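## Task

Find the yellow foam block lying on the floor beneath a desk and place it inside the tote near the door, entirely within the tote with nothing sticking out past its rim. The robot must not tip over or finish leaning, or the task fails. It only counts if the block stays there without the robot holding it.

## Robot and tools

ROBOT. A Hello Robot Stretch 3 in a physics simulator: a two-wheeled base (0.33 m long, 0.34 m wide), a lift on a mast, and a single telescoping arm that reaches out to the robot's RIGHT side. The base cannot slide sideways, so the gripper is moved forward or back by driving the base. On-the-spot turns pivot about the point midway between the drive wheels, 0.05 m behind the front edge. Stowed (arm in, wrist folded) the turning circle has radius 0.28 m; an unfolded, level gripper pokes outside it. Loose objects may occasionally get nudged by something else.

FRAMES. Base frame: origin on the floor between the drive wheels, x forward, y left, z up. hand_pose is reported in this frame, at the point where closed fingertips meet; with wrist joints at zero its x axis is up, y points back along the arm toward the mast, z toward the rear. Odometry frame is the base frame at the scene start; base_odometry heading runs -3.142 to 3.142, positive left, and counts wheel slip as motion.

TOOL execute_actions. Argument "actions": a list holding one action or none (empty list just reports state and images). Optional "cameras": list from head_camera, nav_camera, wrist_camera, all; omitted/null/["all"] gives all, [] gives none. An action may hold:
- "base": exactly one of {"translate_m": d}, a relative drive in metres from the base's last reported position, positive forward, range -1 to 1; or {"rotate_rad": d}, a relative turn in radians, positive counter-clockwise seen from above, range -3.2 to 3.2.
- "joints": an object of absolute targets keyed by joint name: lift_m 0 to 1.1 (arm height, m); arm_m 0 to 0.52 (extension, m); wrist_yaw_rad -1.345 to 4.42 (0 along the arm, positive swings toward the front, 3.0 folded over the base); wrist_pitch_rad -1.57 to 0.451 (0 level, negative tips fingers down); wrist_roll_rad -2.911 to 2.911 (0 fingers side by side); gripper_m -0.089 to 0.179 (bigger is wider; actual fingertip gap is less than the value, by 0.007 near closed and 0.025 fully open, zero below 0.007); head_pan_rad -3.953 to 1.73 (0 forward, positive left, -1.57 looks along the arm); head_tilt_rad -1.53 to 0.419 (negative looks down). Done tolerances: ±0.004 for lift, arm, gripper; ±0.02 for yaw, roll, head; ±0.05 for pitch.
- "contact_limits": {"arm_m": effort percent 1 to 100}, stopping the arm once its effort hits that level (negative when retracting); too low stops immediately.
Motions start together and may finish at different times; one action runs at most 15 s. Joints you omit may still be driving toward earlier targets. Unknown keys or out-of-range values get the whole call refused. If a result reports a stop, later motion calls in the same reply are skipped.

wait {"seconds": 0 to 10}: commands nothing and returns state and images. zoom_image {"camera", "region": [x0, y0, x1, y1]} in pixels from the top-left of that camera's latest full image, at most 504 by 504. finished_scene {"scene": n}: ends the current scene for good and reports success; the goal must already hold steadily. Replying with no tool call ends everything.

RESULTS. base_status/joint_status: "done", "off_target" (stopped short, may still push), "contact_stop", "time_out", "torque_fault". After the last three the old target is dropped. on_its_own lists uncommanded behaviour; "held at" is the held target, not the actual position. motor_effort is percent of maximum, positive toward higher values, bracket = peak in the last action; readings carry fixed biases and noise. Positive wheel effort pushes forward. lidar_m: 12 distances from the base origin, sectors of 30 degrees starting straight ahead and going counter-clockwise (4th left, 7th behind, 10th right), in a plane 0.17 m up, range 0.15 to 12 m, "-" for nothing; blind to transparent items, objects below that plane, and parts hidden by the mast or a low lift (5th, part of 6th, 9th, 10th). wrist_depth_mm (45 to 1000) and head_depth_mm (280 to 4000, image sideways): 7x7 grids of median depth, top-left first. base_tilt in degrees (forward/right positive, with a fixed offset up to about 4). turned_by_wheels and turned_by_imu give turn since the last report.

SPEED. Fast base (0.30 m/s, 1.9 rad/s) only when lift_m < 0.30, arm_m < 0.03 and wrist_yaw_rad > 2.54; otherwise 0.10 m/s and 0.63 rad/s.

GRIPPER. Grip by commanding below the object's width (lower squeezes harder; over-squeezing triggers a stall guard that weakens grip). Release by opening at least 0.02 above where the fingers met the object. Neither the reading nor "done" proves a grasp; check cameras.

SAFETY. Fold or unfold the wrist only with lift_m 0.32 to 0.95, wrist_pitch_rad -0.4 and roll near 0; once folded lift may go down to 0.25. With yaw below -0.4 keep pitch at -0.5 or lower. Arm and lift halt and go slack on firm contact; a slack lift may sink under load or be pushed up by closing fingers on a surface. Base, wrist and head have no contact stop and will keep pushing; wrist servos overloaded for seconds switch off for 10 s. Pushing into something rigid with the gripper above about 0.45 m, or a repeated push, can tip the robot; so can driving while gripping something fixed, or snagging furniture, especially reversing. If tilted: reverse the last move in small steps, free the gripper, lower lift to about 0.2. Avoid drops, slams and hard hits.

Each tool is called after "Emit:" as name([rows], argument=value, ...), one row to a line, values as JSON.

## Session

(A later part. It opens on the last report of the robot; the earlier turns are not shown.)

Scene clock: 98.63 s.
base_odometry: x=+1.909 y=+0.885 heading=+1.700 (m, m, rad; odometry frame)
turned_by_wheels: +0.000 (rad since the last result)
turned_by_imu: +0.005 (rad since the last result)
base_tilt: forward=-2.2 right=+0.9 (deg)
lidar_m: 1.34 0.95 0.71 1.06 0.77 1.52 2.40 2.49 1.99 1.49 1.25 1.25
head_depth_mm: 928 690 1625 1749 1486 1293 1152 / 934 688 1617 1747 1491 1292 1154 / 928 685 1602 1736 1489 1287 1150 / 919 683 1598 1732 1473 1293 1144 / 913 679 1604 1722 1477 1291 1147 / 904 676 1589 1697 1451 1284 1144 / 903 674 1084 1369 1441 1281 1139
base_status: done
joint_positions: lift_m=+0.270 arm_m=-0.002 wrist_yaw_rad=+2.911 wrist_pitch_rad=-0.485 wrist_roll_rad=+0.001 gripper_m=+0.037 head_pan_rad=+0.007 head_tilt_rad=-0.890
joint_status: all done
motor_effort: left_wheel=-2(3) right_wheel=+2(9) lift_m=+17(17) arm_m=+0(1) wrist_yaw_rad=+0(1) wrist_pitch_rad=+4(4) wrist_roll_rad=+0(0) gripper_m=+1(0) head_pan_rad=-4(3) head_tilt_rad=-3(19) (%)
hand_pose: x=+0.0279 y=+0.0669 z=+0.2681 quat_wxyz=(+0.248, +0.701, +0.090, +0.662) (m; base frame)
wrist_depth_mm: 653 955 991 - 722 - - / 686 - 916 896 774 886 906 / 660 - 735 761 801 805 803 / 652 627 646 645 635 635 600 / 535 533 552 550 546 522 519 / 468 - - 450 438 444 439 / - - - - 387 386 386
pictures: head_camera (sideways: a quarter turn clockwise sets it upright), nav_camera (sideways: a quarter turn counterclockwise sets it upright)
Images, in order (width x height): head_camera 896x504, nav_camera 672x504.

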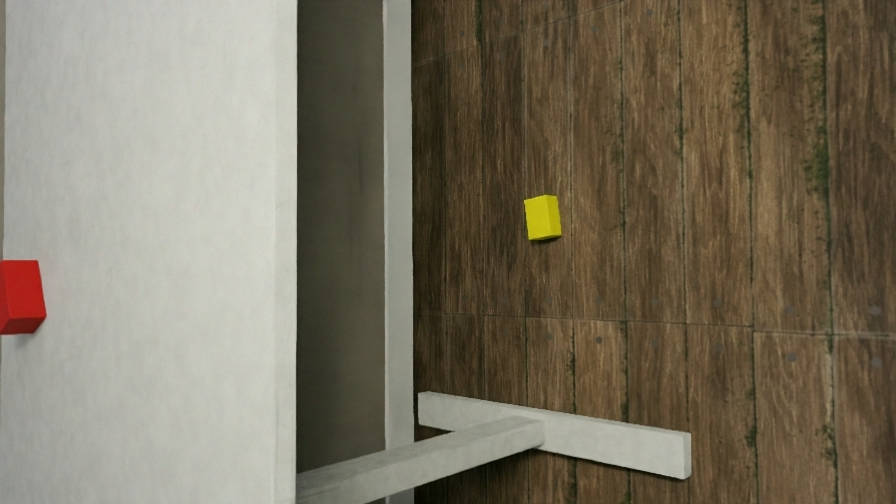

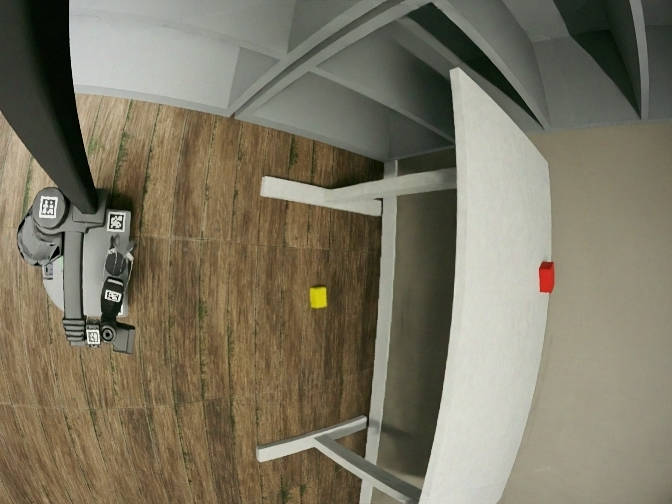

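Emit:
execute_actions([
  {"base": {"translate_m": 0.2}},
], cameras=[])

Emit:
execute_actions([
  {"base": {"rotate_rad": 1.63}, "joints": {"head_pan_rad": -1.57, "head_tilt_rad": -1.0}},
], cameras=["head_camera", "nav_camera"])

Emit:
execute_actions([
  {"joints": {"lift_m": 0.36, "wrist_pitch_rad": -0.4}},
], cameras=[])

Emit:
execute_actions([
  {"joints": {"wrist_yaw_rad": 0.0, "gripper_m": 0.17}},
])

Scene clock: 129.00 s.
base_odometry: x=+1.883 y=+1.084 heading=+1.700 (m, m, rad; odometry frame)
turned_by_wheels: +0.000 (rad since the last result)
turned_by_imu: +0.002 (rad since the last result)
base_tilt: forward=-2.2 right=+0.9 (deg)
lidar_m: 1.15 0.76 0.64 0.65 0.95 0.91 2.60 2.13 2.01 1.50 1.11 1.19
head_depth_mm: 931 689 549 489 1493 1294 1150 / 928 689 545 488 1478 1297 1146 / 922 684 544 486 1473 1300 1147 / 875 679 544 484 1485 1287 1152 / 831 679 541 471 1474 1298 1141 / 905 677 539 469 1465 1278 1144 / 894 673 534 467 1308 1253 1135
base_status: done
joint_positions: lift_m=+0.270 arm_m=-0.002 wrist_yaw_rad=+2.911 wrist_pitch_rad=-0.485 wrist_roll_rad=+0.001 gripper_m=+0.037 head_pan_rad=+0.007 head_tilt_rad=-0.890
joint_status: not commanded
motor_effort: left_wheel=-1(5) right_wheel=+2(10) lift_m=+17(17) arm_m=+0(0) wrist_yaw_rad=+1(0) wrist_pitch_rad=+4(4) wrist_roll_rad=+0(0) gripper_m=+1(1) head_pan_rad=-4(3) head_tilt_rad=-3(3) (%)
hand_pose: x=+0.0279 y=+0.0669 z=+0.2681 quat_wxyz=(+0.248, +0.701, +0.090, +0.662) (m; base frame)
wrist_depth_mm: 891 966 - 752 - - - / 903 - 922 784 889 870 892 / 668 - 738 756 779 799 791 / 661 622 646 642 639 602 596 / 537 535 559 547 541 518 517 / 466 - - 451 435 444 442 / - - - - 387 385 385
pictures: none
No camera images: the call's "cameras" was empty. Leave "cameras" out to get every camera's image.

Scene clock: 131.20 s.
base_odometry: x=+1.883 y=+1.084 heading=-2.954 (m, m, rad; odometry frame)
turned_by_wheels: +1.630 (rad since the last result)
turned_by_imu: +1.621 (rad since the last result)
base_tilt: forward=-2.2 right=+0.9 (deg)
lidar_m: 0.79 0.91 0.92 2.59 2.12 1.99 1.50 1.11 1.18 1.15 0.76 0.64
head_depth_mm: 712 576 482 1576 1410 1252 1130 / 713 573 479 1596 1403 1247 1133 / 707 571 477 1593 1381 1245 1165 / 705 568 477 1596 1390 1245 - / 699 565 473 1587 1380 1240 1120 / 695 563 473 1567 1366 1239 1117 / 693 560 471 1212 1380 1221 1111
base_status: done
joint_positions: lift_m=+0.270 arm_m=-0.002 wrist_yaw_rad=+2.911 wrist_pitch_rad=-0.485 wrist_roll_rad=+0.001 gripper_m=+0.037 head_pan_rad=-1.563 head_tilt_rad=-0.988
joint_status: all done
motor_effort: left_wheel=-1(6) right_wheel=+2(13) lift_m=+17(17) arm_m=-1(1) wrist_yaw_rad=+0(1) wrist_pitch_rad=+4(4) wrist_roll_rad=+0(0) gripper_m=+0(1) head_pan_rad=-4(36) head_tilt_rad=-3(11) (%)
hand_pose: x=+0.0279 y=+0.0668 z=+0.2681 quat_wxyz=(+0.248, +0.701, +0.090, +0.662) (m; base frame)
wrist_depth_mm: - - - - - 822 771 / - - - - - 855 823 / 851 - 819 809 806 769 670 / 660 627 651 635 631 632 595 / 541 539 561 548 545 522 517 / 467 - - 445 434 442 443 / - - - - 389 386 384
pictures: head_camera (sideways: a quarter turn clockwise sets it upright), nav_camera (sideways: a quarter turn counterclockwise sets it upright)
Images, in order (width x height): head_camera 896x504, nav_camera 672x504.

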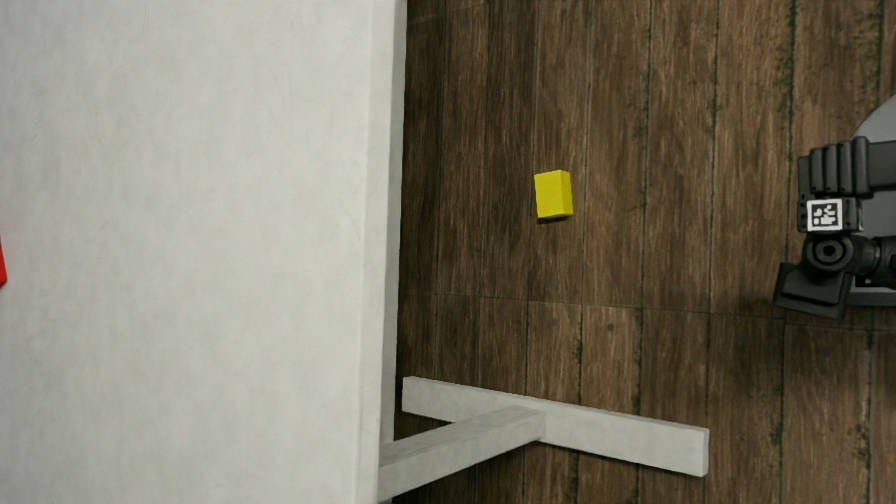

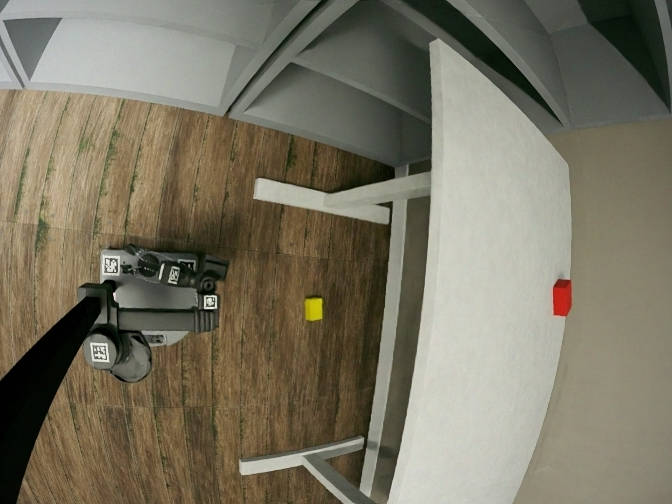

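Scene clock: 132.87 s.
base_odometry: x=+1.883 y=+1.084 heading=-2.954 (m, m, rad; odometry frame)
turned_by_wheels: +0.000 (rad since the last result)
turned_by_imu: +0.000 (rad since the last result)
base_tilt: forward=-2.2 right=+1.0 (deg)
lidar_m: 0.79 0.91 0.92 2.60 2.12 2.00 1.50 1.11 1.18 1.15 0.77 0.64
head_depth_mm: 714 574 482 1589 1398 1255 1129 / 712 575 480 1604 1392 1248 1137 / 706 570 478 1592 1369 1246 - / 704 567 475 1578 1394 1243 - / 697 567 474 1594 1382 1242 1113 / 695 563 472 1570 1369 1238 1113 / 689 559 470 1204 1372 1219 1112
base_status: not commanded
joint_positions: lift_m=+0.360 arm_m=-0.002 wrist_yaw_rad=+2.911 wrist_pitch_rad=-0.420 wrist_roll_rad=+0.001 gripper_m=+0.037 head_pan_rad=-1.563 head_tilt_rad=-0.988
joint_status: all done
motor_effort: left_wheel=-2(1) right_wheel=+2(2) lift_m=+24(24) arm_m=+0(1) wrist_yaw_rad=+0(0) wrist_pitch_rad=+7(8) wrist_roll_rad=+0(0) gripper_m=+1(0) head_pan_rad=-4(4) head_tilt_rad=-4(4) (%)
hand_pose: x=+0.0299 y=+0.0754 z=+0.3720 quat_wxyz=(+0.226, +0.704, +0.067, +0.670) (m; base frame)
wrist_depth_mm: - - - - - 827 760 / - - - - - 839 850 / - - - - - 889 903 / 910 - 878 863 871 833 721 / 714 706 746 720 726 696 628 / 592 587 - 585 564 581 573 / 509 526 - 518 501 498 493
pictures: none
No camera images: the call's "cameras" was empty. Leave "cameras" out to get every camera's image.

Scene clock: 135.33 s.
base_odometry: x=+1.883 y=+1.084 heading=-2.954 (m, m, rad; odometry frame)
turned_by_wheels: +0.000 (rad since the last result)
turned_by_imu: +0.001 (rad since the last result)
base_tilt: forward=-2.2 right=+1.0 (deg)
lidar_m: 0.79 0.91 0.91 2.60 2.12 1.99 1.50 1.11 1.17 1.14 0.76 0.64
head_depth_mm: 716 576 481 1577 1411 1250 1130 / 713 573 479 1608 1389 1252 1145 / 705 572 478 1604 1373 1241 - / 702 568 475 1583 1394 1281 - / 701 565 475 1591 1389 1242 1117 / 695 563 471 1563 1363 1237 1117 / 689 561 470 1206 1374 1224 1115
base_status: not commanded
joint_positions: lift_m=+0.360 arm_m=-0.002 wrist_yaw_rad=+0.003 wrist_pitch_rad=-0.420 wrist_roll_rad=+0.001 gripper_m=+0.170 head_pan_rad=-1.563 head_tilt_rad=-0.988
joint_status: all done
motor_effort: left_wheel=-2(1) right_wheel=+2(2) lift_m=+24(24) arm_m=-1(1) wrist_yaw_rad=-3(4) wrist_pitch_rad=+7(7) wrist_roll_rad=+0(0) gripper_m=+1(100) head_pan_rad=-3(4) head_tilt_rad=-3(3) (%)
hand_pose: x=-0.0208 y=-0.3670 z=+0.3720 quat_wxyz=(+0.692, +0.149, -0.691, -0.147) (m; base frame)
wrist_depth_mm: 836 478 847 838 810 799 776 / 918 514 924 918 897 868 851 / 978 560 - 992 973 952 923 / 762 801 845 880 879 851 865 / 656 704 697 702 698 722 690 / 611 552 588 591 585 563 573 / 504 482 504 505 505 498 499
pictures: head_camera (sideways: a quarter turn clockwise sets it upright), nav_camera (sideways: a quarter turn counterclockwise sets it upright), wrist_camera
Images, in order (width x height): head_camera 896x504, nav_camera 672x504, wrist_camera 644x364.

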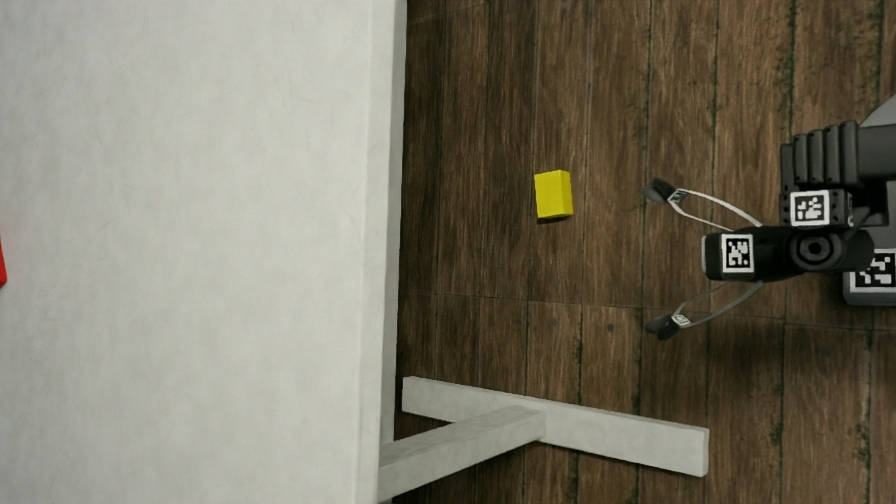

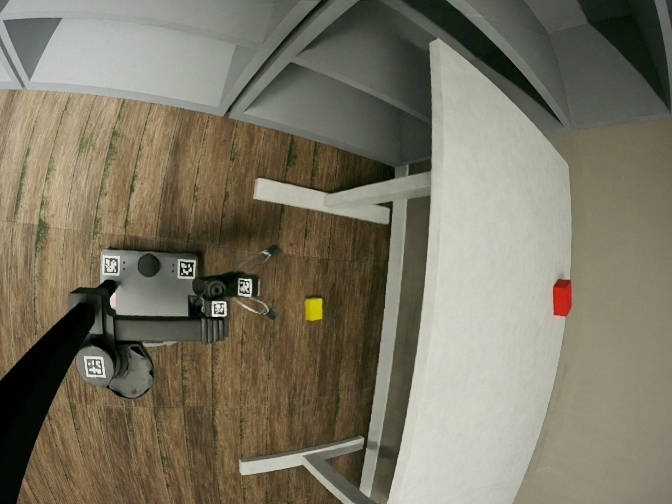

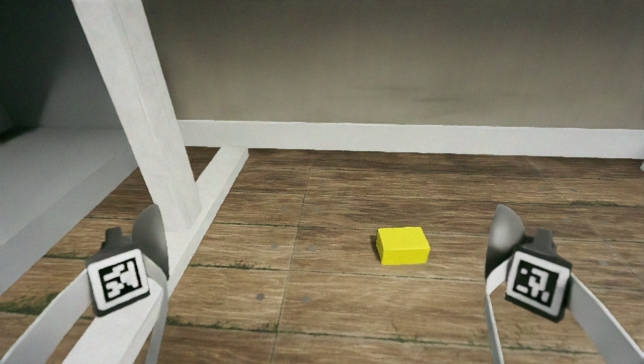

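Emit:
execute_actions([
  {"base": {"translate_m": -0.14}, "joints": {"wrist_pitch_rad": -0.9, "arm_m": 0.2, "lift_m": 0.3, "gripper_m": 0.179}},
])

Scene clock: 154.67 s.
base_odometry: x=+2.021 y=+1.110 heading=-2.954 (m, m, rad; odometry frame)
turned_by_wheels: +0.000 (rad since the last result)
turned_by_imu: +0.001 (rad since the last result)
base_tilt: forward=-2.2 right=+1.0 (deg)
lidar_m: 0.77 1.01 1.78 2.60 2.03 1.38 1.37 1.01 1.17 1.14 0.83 0.77
head_depth_mm: 715 577 481 1585 1418 1252 1127 / 715 574 480 1554 1411 1248 1144 / 705 570 478 1568 1428 1231 - / 705 569 476 1560 1391 1222 1147 / 699 566 474 1593 1389 1241 1123 / 694 562 471 1583 1385 1235 1114 / 690 560 469 1549 1362 1232 1113
base_status: done
joint_positions: lift_m=+0.300 arm_m=+0.200 wrist_yaw_rad=+0.002 wrist_pitch_rad=-0.905 wrist_roll_rad=+0.001 gripper_m=+0.179 head_pan_rad=-1.563 head_tilt_rad=-0.988
joint_status: all done
motor_effort: left_wheel=-2(5) right_wheel=+2(3) lift_m=+17(25) arm_m=+2(2) wrist_yaw_rad=+0(2) wrist_pitch_rad=+2(7) wrist_roll_rad=+0(0) gripper_m=+1(55) head_pan_rad=-4(4) head_tilt_rad=-3(4) (%)
hand_pose: x=-0.0214 y=-0.4841 z=+0.2226 quat_wxyz=(+0.636, +0.310, -0.636, -0.309) (m; base frame)
wrist_depth_mm: 578 583 595 590 587 583 573 / 492 536 532 527 524 515 516 / 467 481 481 431 475 469 464 / 439 438 435 434 434 432 423 / 403 412 401 403 397 397 392 / 380 367 373 369 367 365 367 / 343 347 346 346 343 340 336
pictures: head_camera (sideways: a quarter turn clockwise sets it upright), nav_camera (sideways: a quarter turn counterclockwise sets it upright), wrist_camera
Images, in order (width x height): head_camera 896x504, nav_camera 672x504, wrist_camera 644x364.

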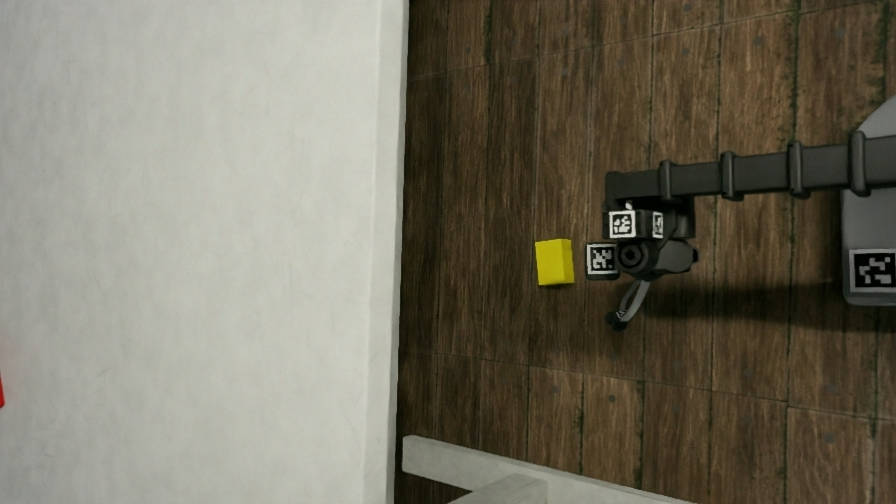

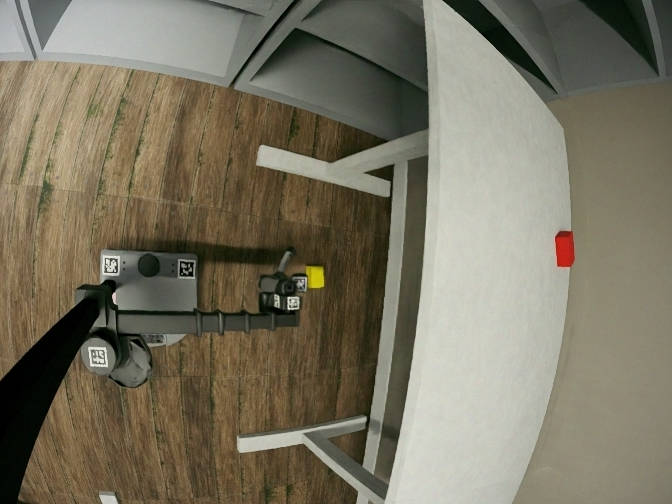

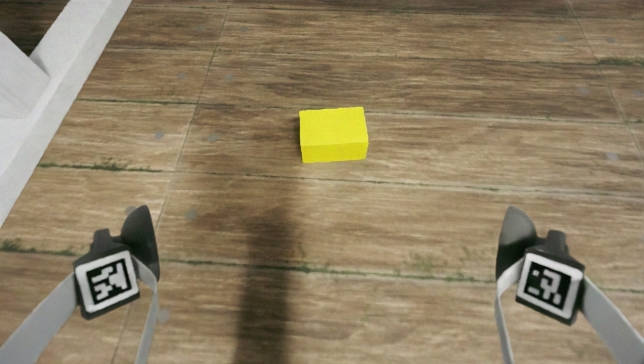

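Emit:
execute_actions([
  {"joints": {"arm_m": 0.36, "lift_m": 0.17}},
], cameras=["head_camera", "wrist_camera"])

Scene clock: 160.33 s.
base_odometry: x=+2.021 y=+1.110 heading=-2.954 (m, m, rad; odometry frame)
turned_by_wheels: +0.000 (rad since the last result)
turned_by_imu: +0.002 (rad since the last result)
base_tilt: forward=-2.2 right=+1.0 (deg)
lidar_m: 0.77 1.01 1.78 2.60 2.02 1.37 1.37 1.00 1.17 1.14 0.83 0.77
head_depth_mm: 714 575 481 1568 1404 1252 1134 / 709 573 480 1582 1403 1247 1134 / 705 570 477 1582 1416 1236 - / 707 568 475 1562 1368 1247 1144 / 700 565 473 1585 1400 1233 1123 / 693 561 473 1589 1379 1238 1112 / 691 559 470 1540 1355 1233 1118
base_status: not commanded
joint_positions: lift_m=+0.170 arm_m=+0.360 wrist_yaw_rad=+0.002 wrist_pitch_rad=-0.905 wrist_roll_rad=+0.001 gripper_m=+0.179 head_pan_rad=-1.563 head_tilt_rad=-0.988
joint_status: all done
motor_effort: left_wheel=-1(1) right_wheel=+2(2) lift_m=+17(14) arm_m=+2(2) wrist_yaw_rad=-1(0) wrist_pitch_rad=+2(2) wrist_roll_rad=+0(0) gripper_m=+0(1) head_pan_rad=-4(3) head_tilt_rad=-3(4) (%)
hand_pose: x=-0.0214 y=-0.6440 z=+0.0925 quat_wxyz=(+0.636, +0.310, -0.636, -0.309) (m; base frame)
wrist_depth_mm: 396 394 394 385 384 380 379 / 353 352 349 347 346 341 339 / 319 316 315 313 311 308 307 / 290 290 287 234 279 282 281 / 267 269 264 230 257 260 258 / 251 241 243 243 241 238 240 / 226 228 227 226 224 225 221
pictures: head_camera (sideways: a quarter turn clockwise sets it upright), wrist_camera
Images, in order (width x height): head_camera 896x504, wrist_camera 644x364.

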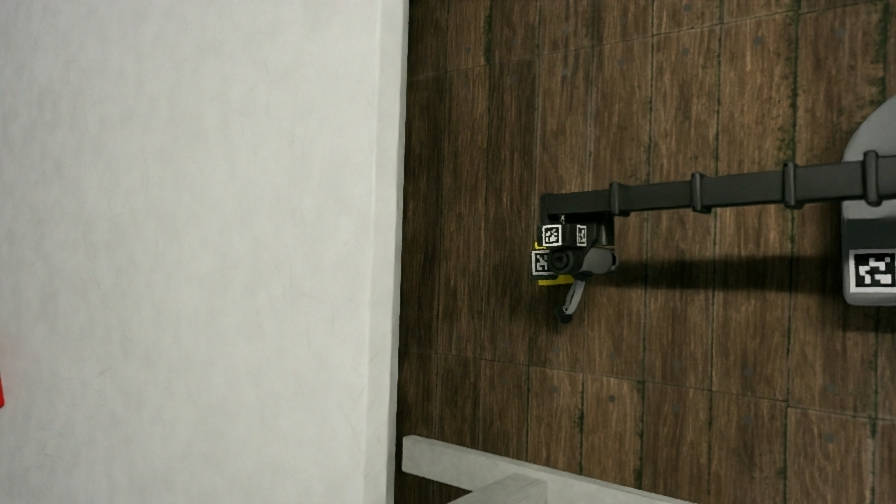

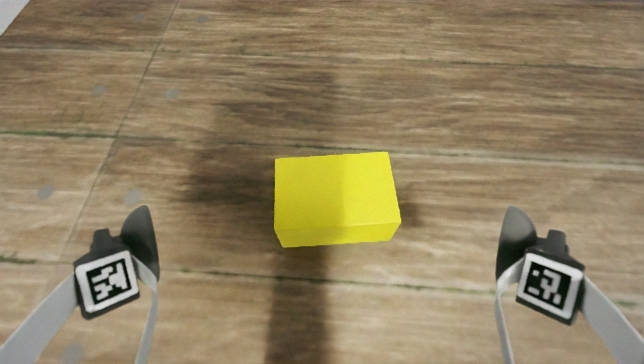

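Emit:
execute_actions([
  {"joints": {"arm_m": 0.425}},
], cameras=["wrist_camera"])

Emit:
execute_actions([
  {"joints": {"lift_m": 0.108}},
], cameras=["head_camera", "wrist_camera"])

Scene clock: 172.87 s.
base_odometry: x=+2.021 y=+1.110 heading=-2.954 (m, m, rad; odometry frame)
turned_by_wheels: +0.000 (rad since the last result)
turned_by_imu: +0.001 (rad since the last result)
base_tilt: forward=-2.2 right=+1.0 (deg)
lidar_m: 0.77 1.01 1.78 2.60 2.03 1.37 1.37 1.00 1.17 1.14 0.83 0.77
head_depth_mm: 712 575 480 1580 1399 1245 1125 / 712 571 479 1569 1404 1252 1130 / 706 572 477 1557 1396 1252 1160 / 703 568 475 1561 1371 1246 1144 / 697 564 474 1581 1400 1240 1125 / 696 563 472 1582 1386 1243 1115 / 690 561 470 1537 1372 1234 1109
base_status: not commanded
joint_positions: lift_m=+0.170 arm_m=+0.425 wrist_yaw_rad=+0.002 wrist_pitch_rad=-0.905 wrist_roll_rad=+0.001 gripper_m=+0.179 head_pan_rad=-1.563 head_tilt_rad=-0.988
joint_status: all done
motor_effort: left_wheel=-2(2) right_wheel=+2(2) lift_m=+17(17) arm_m=+2(1) wrist_yaw_rad=-1(1) wrist_pitch_rad=+2(2) wrist_roll_rad=+0(0) gripper_m=+1(0) head_pan_rad=-4(4) head_tilt_rad=-4(4) (%)
hand_pose: x=-0.0214 y=-0.7090 z=+0.0925 quat_wxyz=(+0.636, +0.310, -0.636, -0.309) (m; base frame)
wrist_depth_mm: 395 392 389 388 384 379 377 / 352 351 350 344 343 341 339 / 319 317 312 313 310 309 307 / 290 288 286 285 283 281 279 / 266 270 263 262 260 259 259 / 249 242 243 200 234 239 241 / 226 229 226 220 222 224 222
pictures: wrist_camera
Images, in order (width x height): wrist_camera 644x364.

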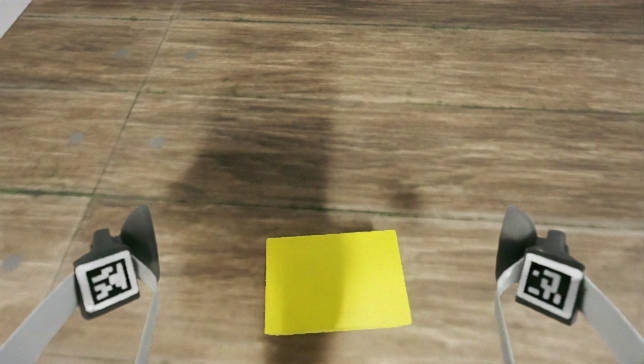

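Scene clock: 174.27 s.
base_odometry: x=+2.021 y=+1.110 heading=-2.954 (m, m, rad; odometry frame)
turned_by_wheels: +0.000 (rad since the last result)
turned_by_imu: +0.000 (rad since the last result)
base_tilt: forward=-2.2 right=+1.0 (deg)
lidar_m: 0.77 1.01 1.78 2.60 2.03 1.38 1.37 1.00 1.17 1.14 0.82 0.77
head_depth_mm: 710 573 481 1570 1405 1248 1133 / 709 573 479 1569 1397 1250 1133 / 707 571 477 1564 1400 1244 1134 / 703 567 476 1548 1350 1250 1144 / 697 564 474 1586 1389 1239 1126 / 695 563 471 1582 1390 1235 1118 / 690 559 470 1540 1355 1230 1111
base_status: not commanded
joint_positions: lift_m=+0.108 arm_m=+0.425 wrist_yaw_rad=+0.002 wrist_pitch_rad=-0.905 wrist_roll_rad=+0.001 gripper_m=+0.179 head_pan_rad=-1.563 head_tilt_rad=-0.988
joint_status: all done
motor_effort: left_wheel=-2(2) right_wheel=+2(2) lift_m=+17(16) arm_m=+2(2) wrist_yaw_rad=+1(1) wrist_pitch_rad=+2(2) wrist_roll_rad=+0(0) gripper_m=+0(0) head_pan_rad=-4(3) head_tilt_rad=-3(3) (%)
hand_pose: x=-0.0214 y=-0.7090 z=+0.0305 quat_wxyz=(+0.636, +0.310, -0.636, -0.309) (m; base frame)
wrist_depth_mm: 298 298 294 291 288 286 285 / 266 264 262 260 258 256 255 / 240 239 236 236 233 232 231 / 219 217 215 215 214 211 211 / 200 202 196 151 152 195 194 / 188 182 179 139 140 180 181 / 170 171 168 166 167 169 167
pictures: head_camera (sideways: a quarter turn clockwise sets it upright), wrist_camera
Images, in order (width x height): head_camera 896x504, wrist_camera 644x364.

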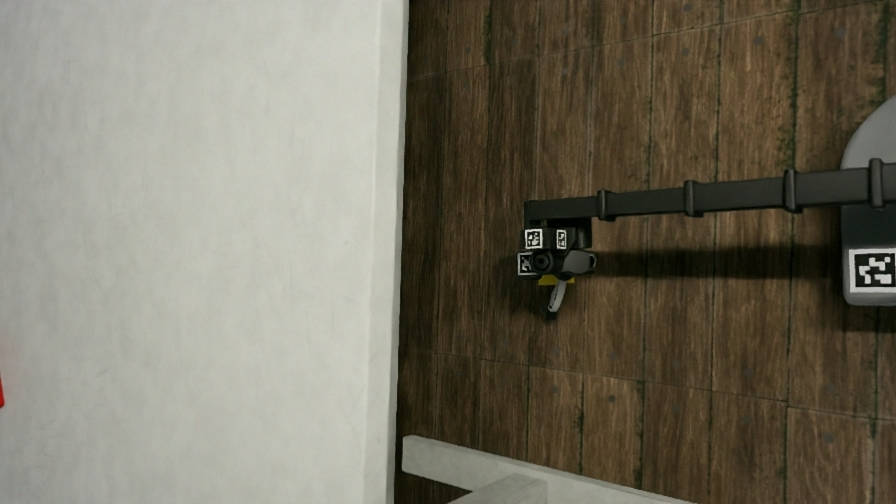

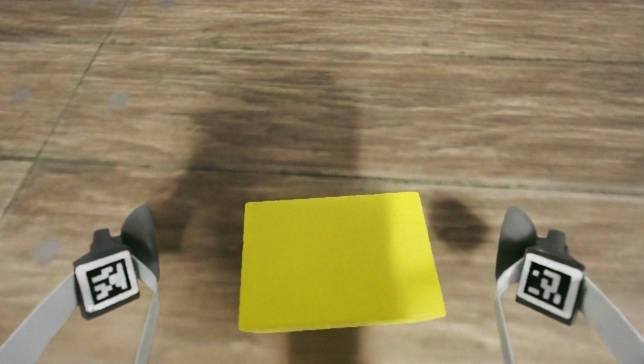

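Emit:
execute_actions([
  {"joints": {"lift_m": 0.095, "arm_m": 0.415}},
], cameras=["wrist_camera"])

Emit:
execute_actions([
  {"joints": {"gripper_m": 0.06}},
], cameras=["head_camera", "wrist_camera"])

Scene clock: 181.43 s.
base_odometry: x=+2.021 y=+1.110 heading=-2.954 (m, m, rad; odometry frame)
turned_by_wheels: +0.000 (rad since the last result)
turned_by_imu: +0.001 (rad since the last result)
base_tilt: forward=-2.2 right=+0.9 (deg)
lidar_m: 0.77 1.01 1.79 2.60 2.02 1.38 1.37 1.00 1.17 1.14 0.83 0.77
head_depth_mm: 713 576 481 1567 1417 1253 1129 / 709 573 479 1569 1398 1243 1137 / 708 569 477 1569 1402 1248 1146 / 705 567 476 1553 1360 1240 1146 / 697 565 474 1590 1388 1242 1118 / 697 561 472 1581 1380 1235 1119 / 689 560 469 1561 1350 1230 1112
base_status: not commanded
joint_positions: lift_m=+0.095 arm_m=+0.415 wrist_yaw_rad=+0.002 wrist_pitch_rad=-0.905 wrist_roll_rad=+0.001 gripper_m=+0.179 head_pan_rad=-1.563 head_tilt_rad=-0.988
joint_status: all done
motor_effort: left_wheel=-2(2) right_wheel=+2(2) lift_m=+17(16) arm_m=-2(3) wrist_yaw_rad=-1(1) wrist_pitch_rad=+2(2) wrist_roll_rad=+0(0) gripper_m=-1(0) head_pan_rad=-4(3) head_tilt_rad=-3(4) (%)
hand_pose: x=-0.0214 y=-0.6995 z=+0.0175 quat_wxyz=(+0.636, +0.310, -0.636, -0.309) (m; base frame)
wrist_depth_mm: 277 276 275 271 268 266 265 / 248 246 245 242 240 238 237 / 223 223 220 219 217 216 215 / 203 203 202 149 151 198 197 / 187 189 179 137 138 182 181 / - 169 166 129 130 168 168 / 158 159 159 158 158 157 155
pictures: wrist_camera
Images, in order (width x height): wrist_camera 644x364.

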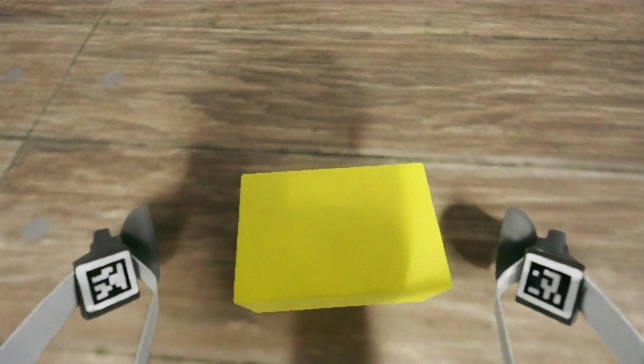

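Scene clock: 183.10 s.
base_odometry: x=+2.021 y=+1.110 heading=-2.954 (m, m, rad; odometry frame)
turned_by_wheels: +0.000 (rad since the last result)
turned_by_imu: +0.000 (rad since the last result)
base_tilt: forward=-2.2 right=+1.0 (deg)
lidar_m: 0.77 1.01 1.78 2.60 2.03 1.37 1.36 1.00 1.17 1.14 0.83 0.77
head_depth_mm: 713 576 480 1566 1403 1254 1134 / 710 573 479 1559 1393 1243 1135 / 707 570 479 1566 1394 1249 1146 / 701 567 476 1557 1352 1236 1149 / 700 565 476 1598 1398 1247 1120 / 697 563 472 1579 1384 1233 1119 / 689 561 469 1551 1367 1230 1115
base_status: not commanded
joint_positions: lift_m=+0.095 arm_m=+0.415 wrist_yaw_rad=+0.001 wrist_pitch_rad=-0.892 wrist_roll_rad=+0.001 gripper_m=+0.061 head_pan_rad=-1.563 head_tilt_rad=-0.988
joint_status: all done
motor_effort: left_wheel=-2(1) right_wheel=+2(2) lift_m=+17(17) arm_m=-1(2) wrist_yaw_rad=+0(0) wrist_pitch_rad=-3(3) wrist_roll_rad=+0(0) gripper_m=-23(100) head_pan_rad=-3(3) head_tilt_rad=-4(3) (%)
hand_pose: x=-0.0214 y=-0.7023 z=+0.0194 quat_wxyz=(+0.638, +0.305, -0.638, -0.305) (m; base frame)
wrist_depth_mm: 287 286 283 281 279 275 274 / 255 253 251 249 247 246 243 / 229 228 226 224 223 222 221 / 208 206 206 151 197 202 200 / 190 189 140 139 139 185 184 / 175 174 132 130 134 171 169 / 163 162 161 160 160 159 158
pictures: head_camera (sideways: a quarter turn clockwise sets it upright), wrist_camera
Images, in order (width x height): head_camera 896x504, wrist_camera 644x364.

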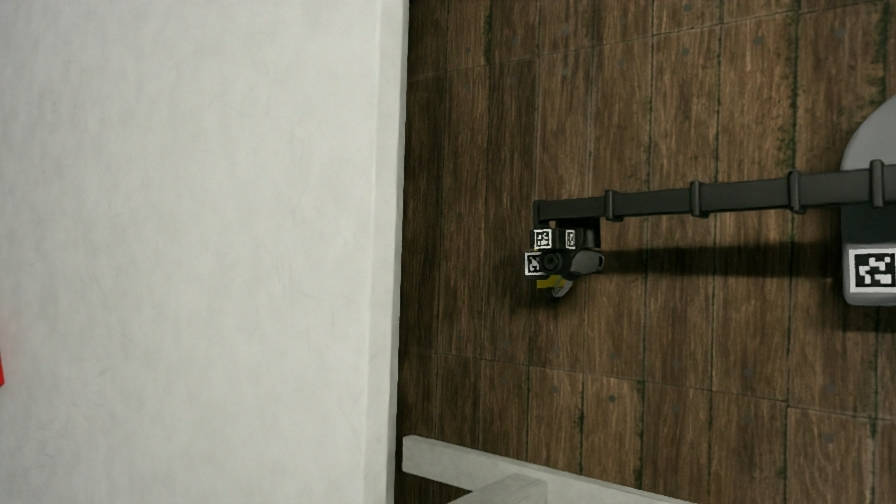

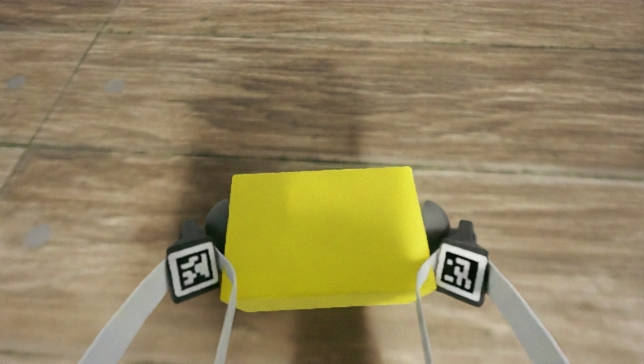

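Emit:
execute_actions([
  {"joints": {"lift_m": 0.34, "wrist_pitch_rad": -0.4}},
], cameras=["wrist_camera"])

Emit:
execute_actions([
  {"joints": {"arm_m": 0.0, "wrist_yaw_rad": 2.65}},
], cameras=["head_camera", "wrist_camera"])

Scene clock: 196.07 s.
base_odometry: x=+2.021 y=+1.110 heading=-2.954 (m, m, rad; odometry frame)
turned_by_wheels: +0.000 (rad since the last result)
turned_by_imu: +0.002 (rad since the last result)
base_tilt: forward=-2.3 right=+1.0 (deg)
lidar_m: 0.77 1.01 1.78 2.60 2.02 1.38 1.37 1.01 1.17 1.14 0.83 0.77
head_depth_mm: 716 574 481 1569 1397 1256 1128 / 709 572 480 1572 1398 1237 1146 / 707 571 478 1568 1396 1251 - / 704 569 476 1165 1392 1237 1148 / 698 565 473 1589 1396 1234 1120 / 694 562 472 1577 1391 1231 1114 / 690 560 470 1555 1363 1234 1112
base_status: not commanded
joint_positions: lift_m=+0.340 arm_m=+0.415 wrist_yaw_rad=+0.001 wrist_pitch_rad=-0.423 wrist_roll_rad=+0.001 gripper_m=+0.061 head_pan_rad=-1.563 head_tilt_rad=-0.988
joint_status: all done
motor_effort: left_wheel=-2(2) right_wheel=+2(3) lift_m=+24(24) arm_m=-2(2) wrist_yaw_rad=+0(1) wrist_pitch_rad=+8(9) wrist_roll_rad=+0(0) gripper_m=-23(24) head_pan_rad=-4(3) head_tilt_rad=-3(4) (%)
hand_pose: x=-0.0213 y=-0.7840 z=+0.3514 quat_wxyz=(+0.691, +0.149, -0.691, -0.148) (m; base frame)
wrist_depth_mm: 467 458 450 441 431 423 413 / 514 506 490 483 467 460 451 / 577 565 542 527 522 507 500 / 649 630 588 152 548 561 550 / 683 659 139 139 139 615 597 / 533 558 132 131 132 552 551 / 471 482 479 479 476 477 475
pictures: wrist_camera
Images, in order (width x height): wrist_camera 644x364.

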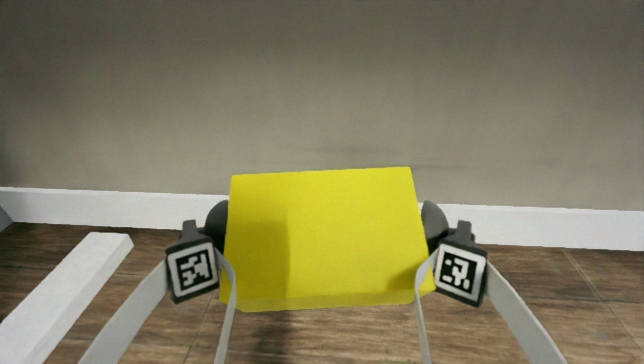

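Scene clock: 200.30 s.
base_odometry: x=+2.021 y=+1.110 heading=-2.954 (m, m, rad; odometry frame)
turned_by_wheels: +0.000 (rad since the last result)
turned_by_imu: +0.001 (rad since the last result)
base_tilt: forward=-2.2 right=+1.0 (deg)
lidar_m: 0.77 1.02 1.78 2.61 2.03 1.38 1.37 1.00 1.17 1.14 0.83 0.77
head_depth_mm: 714 574 480 1568 1407 1262 1131 / 708 574 480 1566 1404 1248 1150 / 706 568 477 1560 1393 1245 - / 702 568 475 1554 1394 1249 - / 700 565 473 1589 1401 1245 1125 / 695 562 472 1581 1388 1237 1113 / 689 559 471 1548 1363 1238 1114
base_status: not commanded
joint_positions: lift_m=+0.340 arm_m=+0.000 wrist_yaw_rad=+2.647 wrist_pitch_rad=-0.423 wrist_roll_rad=+0.001 gripper_m=+0.061 head_pan_rad=-1.563 head_tilt_rad=-0.988
joint_status: all done
motor_effort: left_wheel=-2(1) right_wheel=+2(2) lift_m=+25(25) arm_m=-2(2) wrist_yaw_rad=+2(2) wrist_pitch_rad=+8(8) wrist_roll_rad=+0(0) gripper_m=-23(24) head_pan_rad=-3(4) head_tilt_rad=-3(4) (%)
hand_pose: x=+0.0849 y=+0.0518 z=+0.3514 quat_wxyz=(+0.313, +0.707, -0.025, +0.634) (m; base frame)
wrist_depth_mm: - - - - - 950 943 / - - - - - - 962 / - - - - - 908 895 / 864 847 839 151 796 785 703 / - 674 139 139 138 660 624 / - 586 132 130 133 557 553 / 471 - 510 484 478 478 476
pictures: head_camera (sideways: a quarter turn clockwise sets it upright), wrist_camera
Images, in order (width x height): head_camera 896x504, wrist_camera 644x364.

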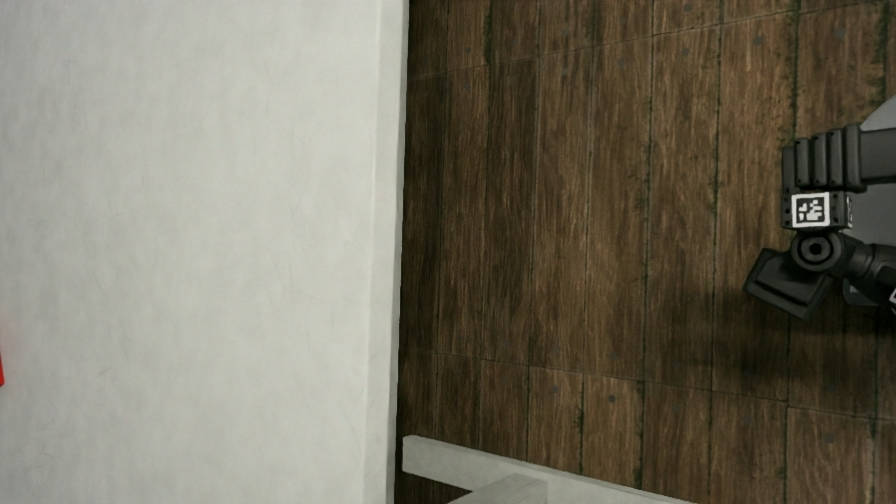

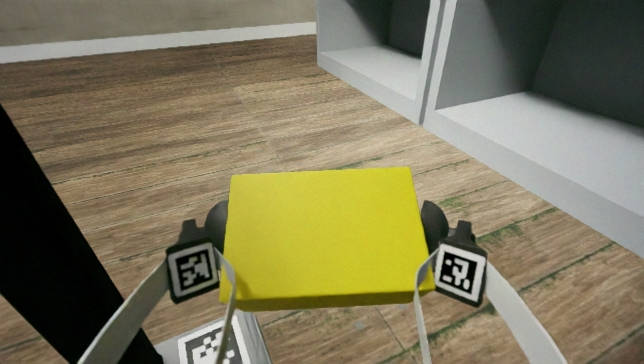

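Emit:
execute_actions([
  {"joints": {"lift_m": 0.285, "head_pan_rad": 0.0, "head_tilt_rad": -0.6}},
], cameras=["wrist_camera"])

Emit:
execute_actions([
  {"base": {"rotate_rad": 1.35}},
], cameras=["nav_camera"])

Emit:
execute_actions([
  {"base": {"translate_m": 1.0}},
], cameras=["nav_camera"])

Emit:
execute_actions([
  {"base": {"translate_m": 1.0}},
], cameras=["nav_camera", "wrist_camera"])

Scene clock: 213.87 s.
base_odometry: x=+2.021 y=+1.110 heading=-2.954 (m, m, rad; odometry frame)
turned_by_wheels: +0.000 (rad since the last result)
turned_by_imu: +0.001 (rad since the last result)
base_tilt: forward=-2.2 right=+0.9 (deg)
lidar_m: 0.77 1.01 1.78 2.61 2.03 1.38 1.37 1.01 1.17 1.14 0.82 0.77
head_depth_mm: 621 685 763 1293 1113 1420 1258 / 734 728 763 843 950 1113 1245 / 1009 1094 847 1293 1077 1335 1240 / 1010 1106 843 1330 1114 1412 1255 / 1010 1093 836 1333 1105 1412 1260 / 1015 1096 839 1323 1108 1410 1263 / 1007 1099 837 1327 1112 1396 1261
base_status: not commanded
joint_positions: lift_m=+0.285 arm_m=+0.000 wrist_yaw_rad=+2.647 wrist_pitch_rad=-0.422 wrist_roll_rad=+0.001 gripper_m=+0.061 head_pan_rad=-0.007 head_tilt_rad=-0.606
joint_status: all done
motor_effort: left_wheel=-1(1) right_wheel=+2(2) lift_m=+16(24) arm_m=-2(2) wrist_yaw_rad=+2(2) wrist_pitch_rad=+8(8) wrist_roll_rad=+0(0) gripper_m=-23(22) head_pan_rad=+2(34) head_tilt_rad=+2(18) (%)
hand_pose: x=+0.0849 y=+0.0518 z=+0.2970 quat_wxyz=(+0.313, +0.707, -0.025, +0.634) (m; base frame)
wrist_depth_mm: - - - - - 977 935 / - - - - - - 953 / 996 - 994 968 979 845 779 / 766 748 739 152 700 722 656 / - 600 140 139 139 585 580 / - 515 131 131 132 493 486 / - - - 425 422 422 419
pictures: wrist_camera
Images, in order (width x height): wrist_camera 644x364.

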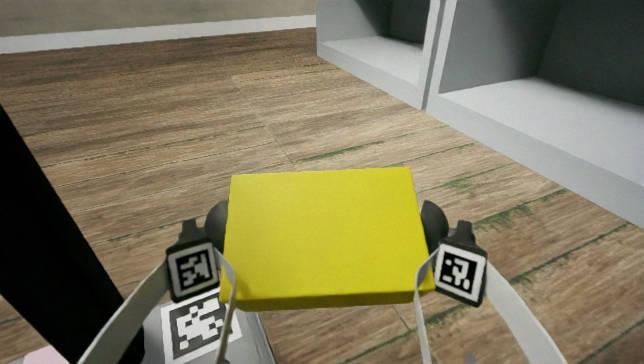

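Scene clock: 215.90 s.
base_odometry: x=+2.021 y=+1.110 heading=-1.604 (m, m, rad; odometry frame)
turned_by_wheels: +1.350 (rad since the last result)
turned_by_imu: +1.343 (rad since the last result)
base_tilt: forward=-2.2 right=+0.9 (deg)
lidar_m: 1.78 2.62 2.00 1.37 1.81 1.01 1.14 0.82 0.84 0.77 1.19 1.01
head_depth_mm: 1495 1597 1810 1682 1795 1522 1290 / 2364 2524 1835 2045 1843 1542 1298 / 2357 2584 2883 2464 1870 1539 1291 / 2324 2543 2765 2449 1889 1529 1290 / 2241 2464 2700 2443 1889 1534 1298 / 2218 2417 2644 2489 1880 1525 1290 / 2154 2322 2566 2459 1890 1536 1289
base_status: done
joint_positions: lift_m=+0.285 arm_m=+0.000 wrist_yaw_rad=+2.647 wrist_pitch_rad=-0.422 wrist_roll_rad=+0.001 gripper_m=+0.061 head_pan_rad=-0.007 head_tilt_rad=-0.606
joint_status: not commanded
motor_effort: left_wheel=-2(5) right_wheel=+2(12) lift_m=+17(17) arm_m=-2(2) wrist_yaw_rad=+2(2) wrist_pitch_rad=+8(8) wrist_roll_rad=+0(0) gripper_m=-22(23) head_pan_rad=+2(2) head_tilt_rad=+2(2) (%)
hand_pose: x=+0.0849 y=+0.0518 z=+0.2970 quat_wxyz=(+0.313, +0.707, -0.025, +0.634) (m; base frame)
wrist_depth_mm: - - - - - - - / - - - - - - - / - 989 968 970 966 968 960 / 772 750 740 152 696 726 717 / - 605 140 139 139 589 584 / - 515 131 131 132 489 487 / - - - 426 422 422 419
pictures: nav_camera (sideways: a quarter turn counterclockwise sets it upright)
Images, in order (width x height): nav_camera 672x504.

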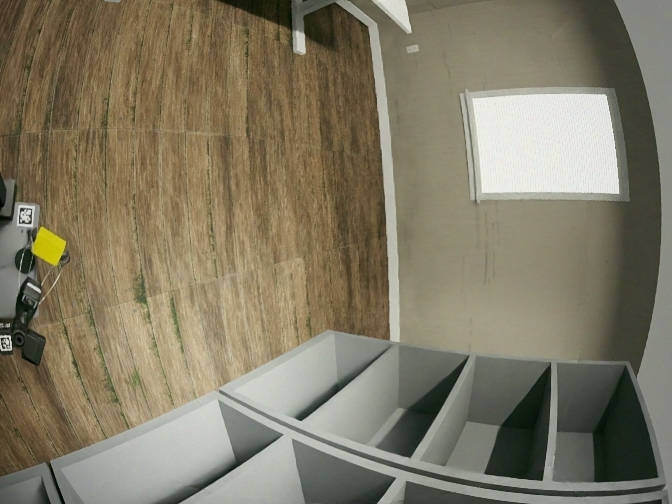

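Scene clock: 221.00 s.
base_odometry: x=+1.988 y=+0.110 heading=-1.604 (m, m, rad; odometry frame)
turned_by_wheels: +0.000 (rad since the last result)
turned_by_imu: +0.006 (rad since the last result)
base_tilt: forward=-2.2 right=+0.9 (deg)
lidar_m: 1.63 1.64 1.99 1.63 2.00 1.89 2.12 1.28 0.64 0.61 1.03 0.86
head_depth_mm: 1517 1672 1851 2094 1883 1524 1245 / 1488 1629 1791 2018 1884 1530 1296 / 1447 1592 1760 1976 1893 1534 1297 / 1416 1548 1713 1896 1891 1532 1288 / 1387 1508 1666 1851 1887 1529 1288 / 1354 1493 1624 1819 1879 1540 1289 / 1332 1443 1592 1751 1880 1530 1282
base_status: done
joint_positions: lift_m=+0.285 arm_m=+0.000 wrist_yaw_rad=+2.648 wrist_pitch_rad=-0.422 wrist_roll_rad=+0.001 gripper_m=+0.061 head_pan_rad=-0.007 head_tilt_rad=-0.605
joint_status: not commanded
motor_effort: left_wheel=-2(4) right_wheel=+2(10) lift_m=+17(17) arm_m=-2(3) wrist_yaw_rad=+2(2) wrist_pitch_rad=+8(8) wrist_roll_rad=+0(0) gripper_m=-24(23) head_pan_rad=+2(2) head_tilt_rad=+2(2) (%)
hand_pose: x=+0.0849 y=+0.0519 z=+0.2970 quat_wxyz=(+0.313, +0.707, -0.025, +0.634) (m; base frame)
wrist_depth_mm: - - - - - - - / - - - - - - - / - 998 985 982 966 953 948 / 773 739 743 151 698 727 721 / - 598 139 139 139 580 579 / - 518 131 130 132 495 485 / - - - 425 422 422 418
pictures: nav_camera (sideways: a quarter turn counterclockwise sets it upright)
Images, in order (width x height): nav_camera 672x504.

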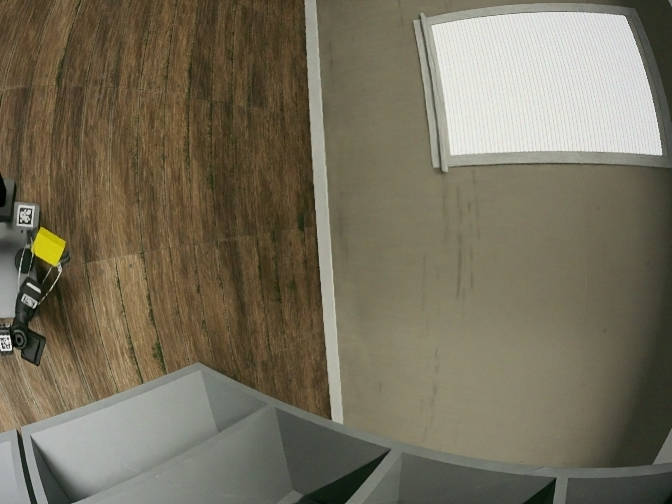

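Scene clock: 226.10 s.
base_odometry: x=+1.955 y=-0.889 heading=-1.604 (m, m, rad; odometry frame)
turned_by_wheels: +0.000 (rad since the last result)
turned_by_imu: +0.006 (rad since the last result)
base_tilt: forward=-2.2 right=+1.0 (deg)
lidar_m: 0.65 0.65 0.80 1.56 2.17 2.37 2.64 1.25 0.51 0.73 1.13 0.72
head_depth_mm: 575 634 706 795 907 1061 1231 / 563 618 686 770 882 1018 1205 / 549 604 667 749 847 983 1162 / 539 590 650 726 822 948 1115 / 529 576 636 706 796 914 1070 / 518 566 619 691 775 879 1022 / 508 553 606 671 748 852 983
base_status: done
joint_positions: lift_m=+0.285 arm_m=+0.000 wrist_yaw_rad=+2.648 wrist_pitch_rad=-0.422 wrist_roll_rad=+0.001 gripper_m=+0.061 head_pan_rad=-0.007 head_tilt_rad=-0.605
joint_status: not commanded
motor_effort: left_wheel=-1(6) right_wheel=+2(9) lift_m=+17(18) arm_m=-2(2) wrist_yaw_rad=+2(1) wrist_pitch_rad=+8(8) wrist_roll_rad=+0(0) gripper_m=-24(24) head_pan_rad=+2(2) head_tilt_rad=+2(2) (%)
hand_pose: x=+0.0849 y=+0.0519 z=+0.2970 quat_wxyz=(+0.313, +0.707, -0.025, +0.634) (m; base frame)
wrist_depth_mm: - - - 995 716 564 470 / - - - - 765 598 485 / - 988 981 983 812 632 506 / 774 743 735 152 695 654 535 / - 593 140 139 139 588 542 / - 517 130 131 132 490 490 / - - - 425 423 423 419
pictures: nav_camera (sideways: a quarter turn counterclockwise sets it upright), wrist_camera
Images, in order (width x height): nav_camera 672x504, wrist_camera 644x364.

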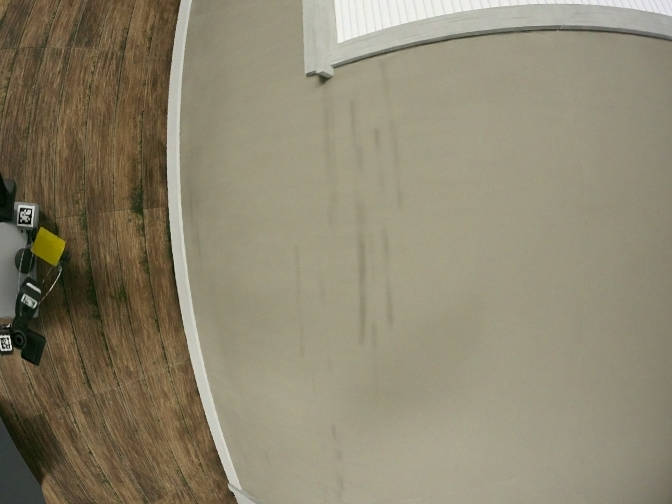

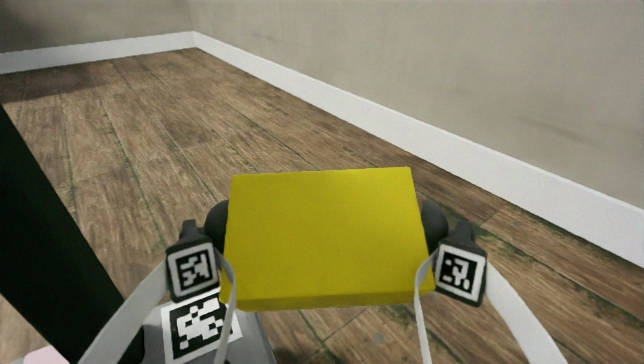

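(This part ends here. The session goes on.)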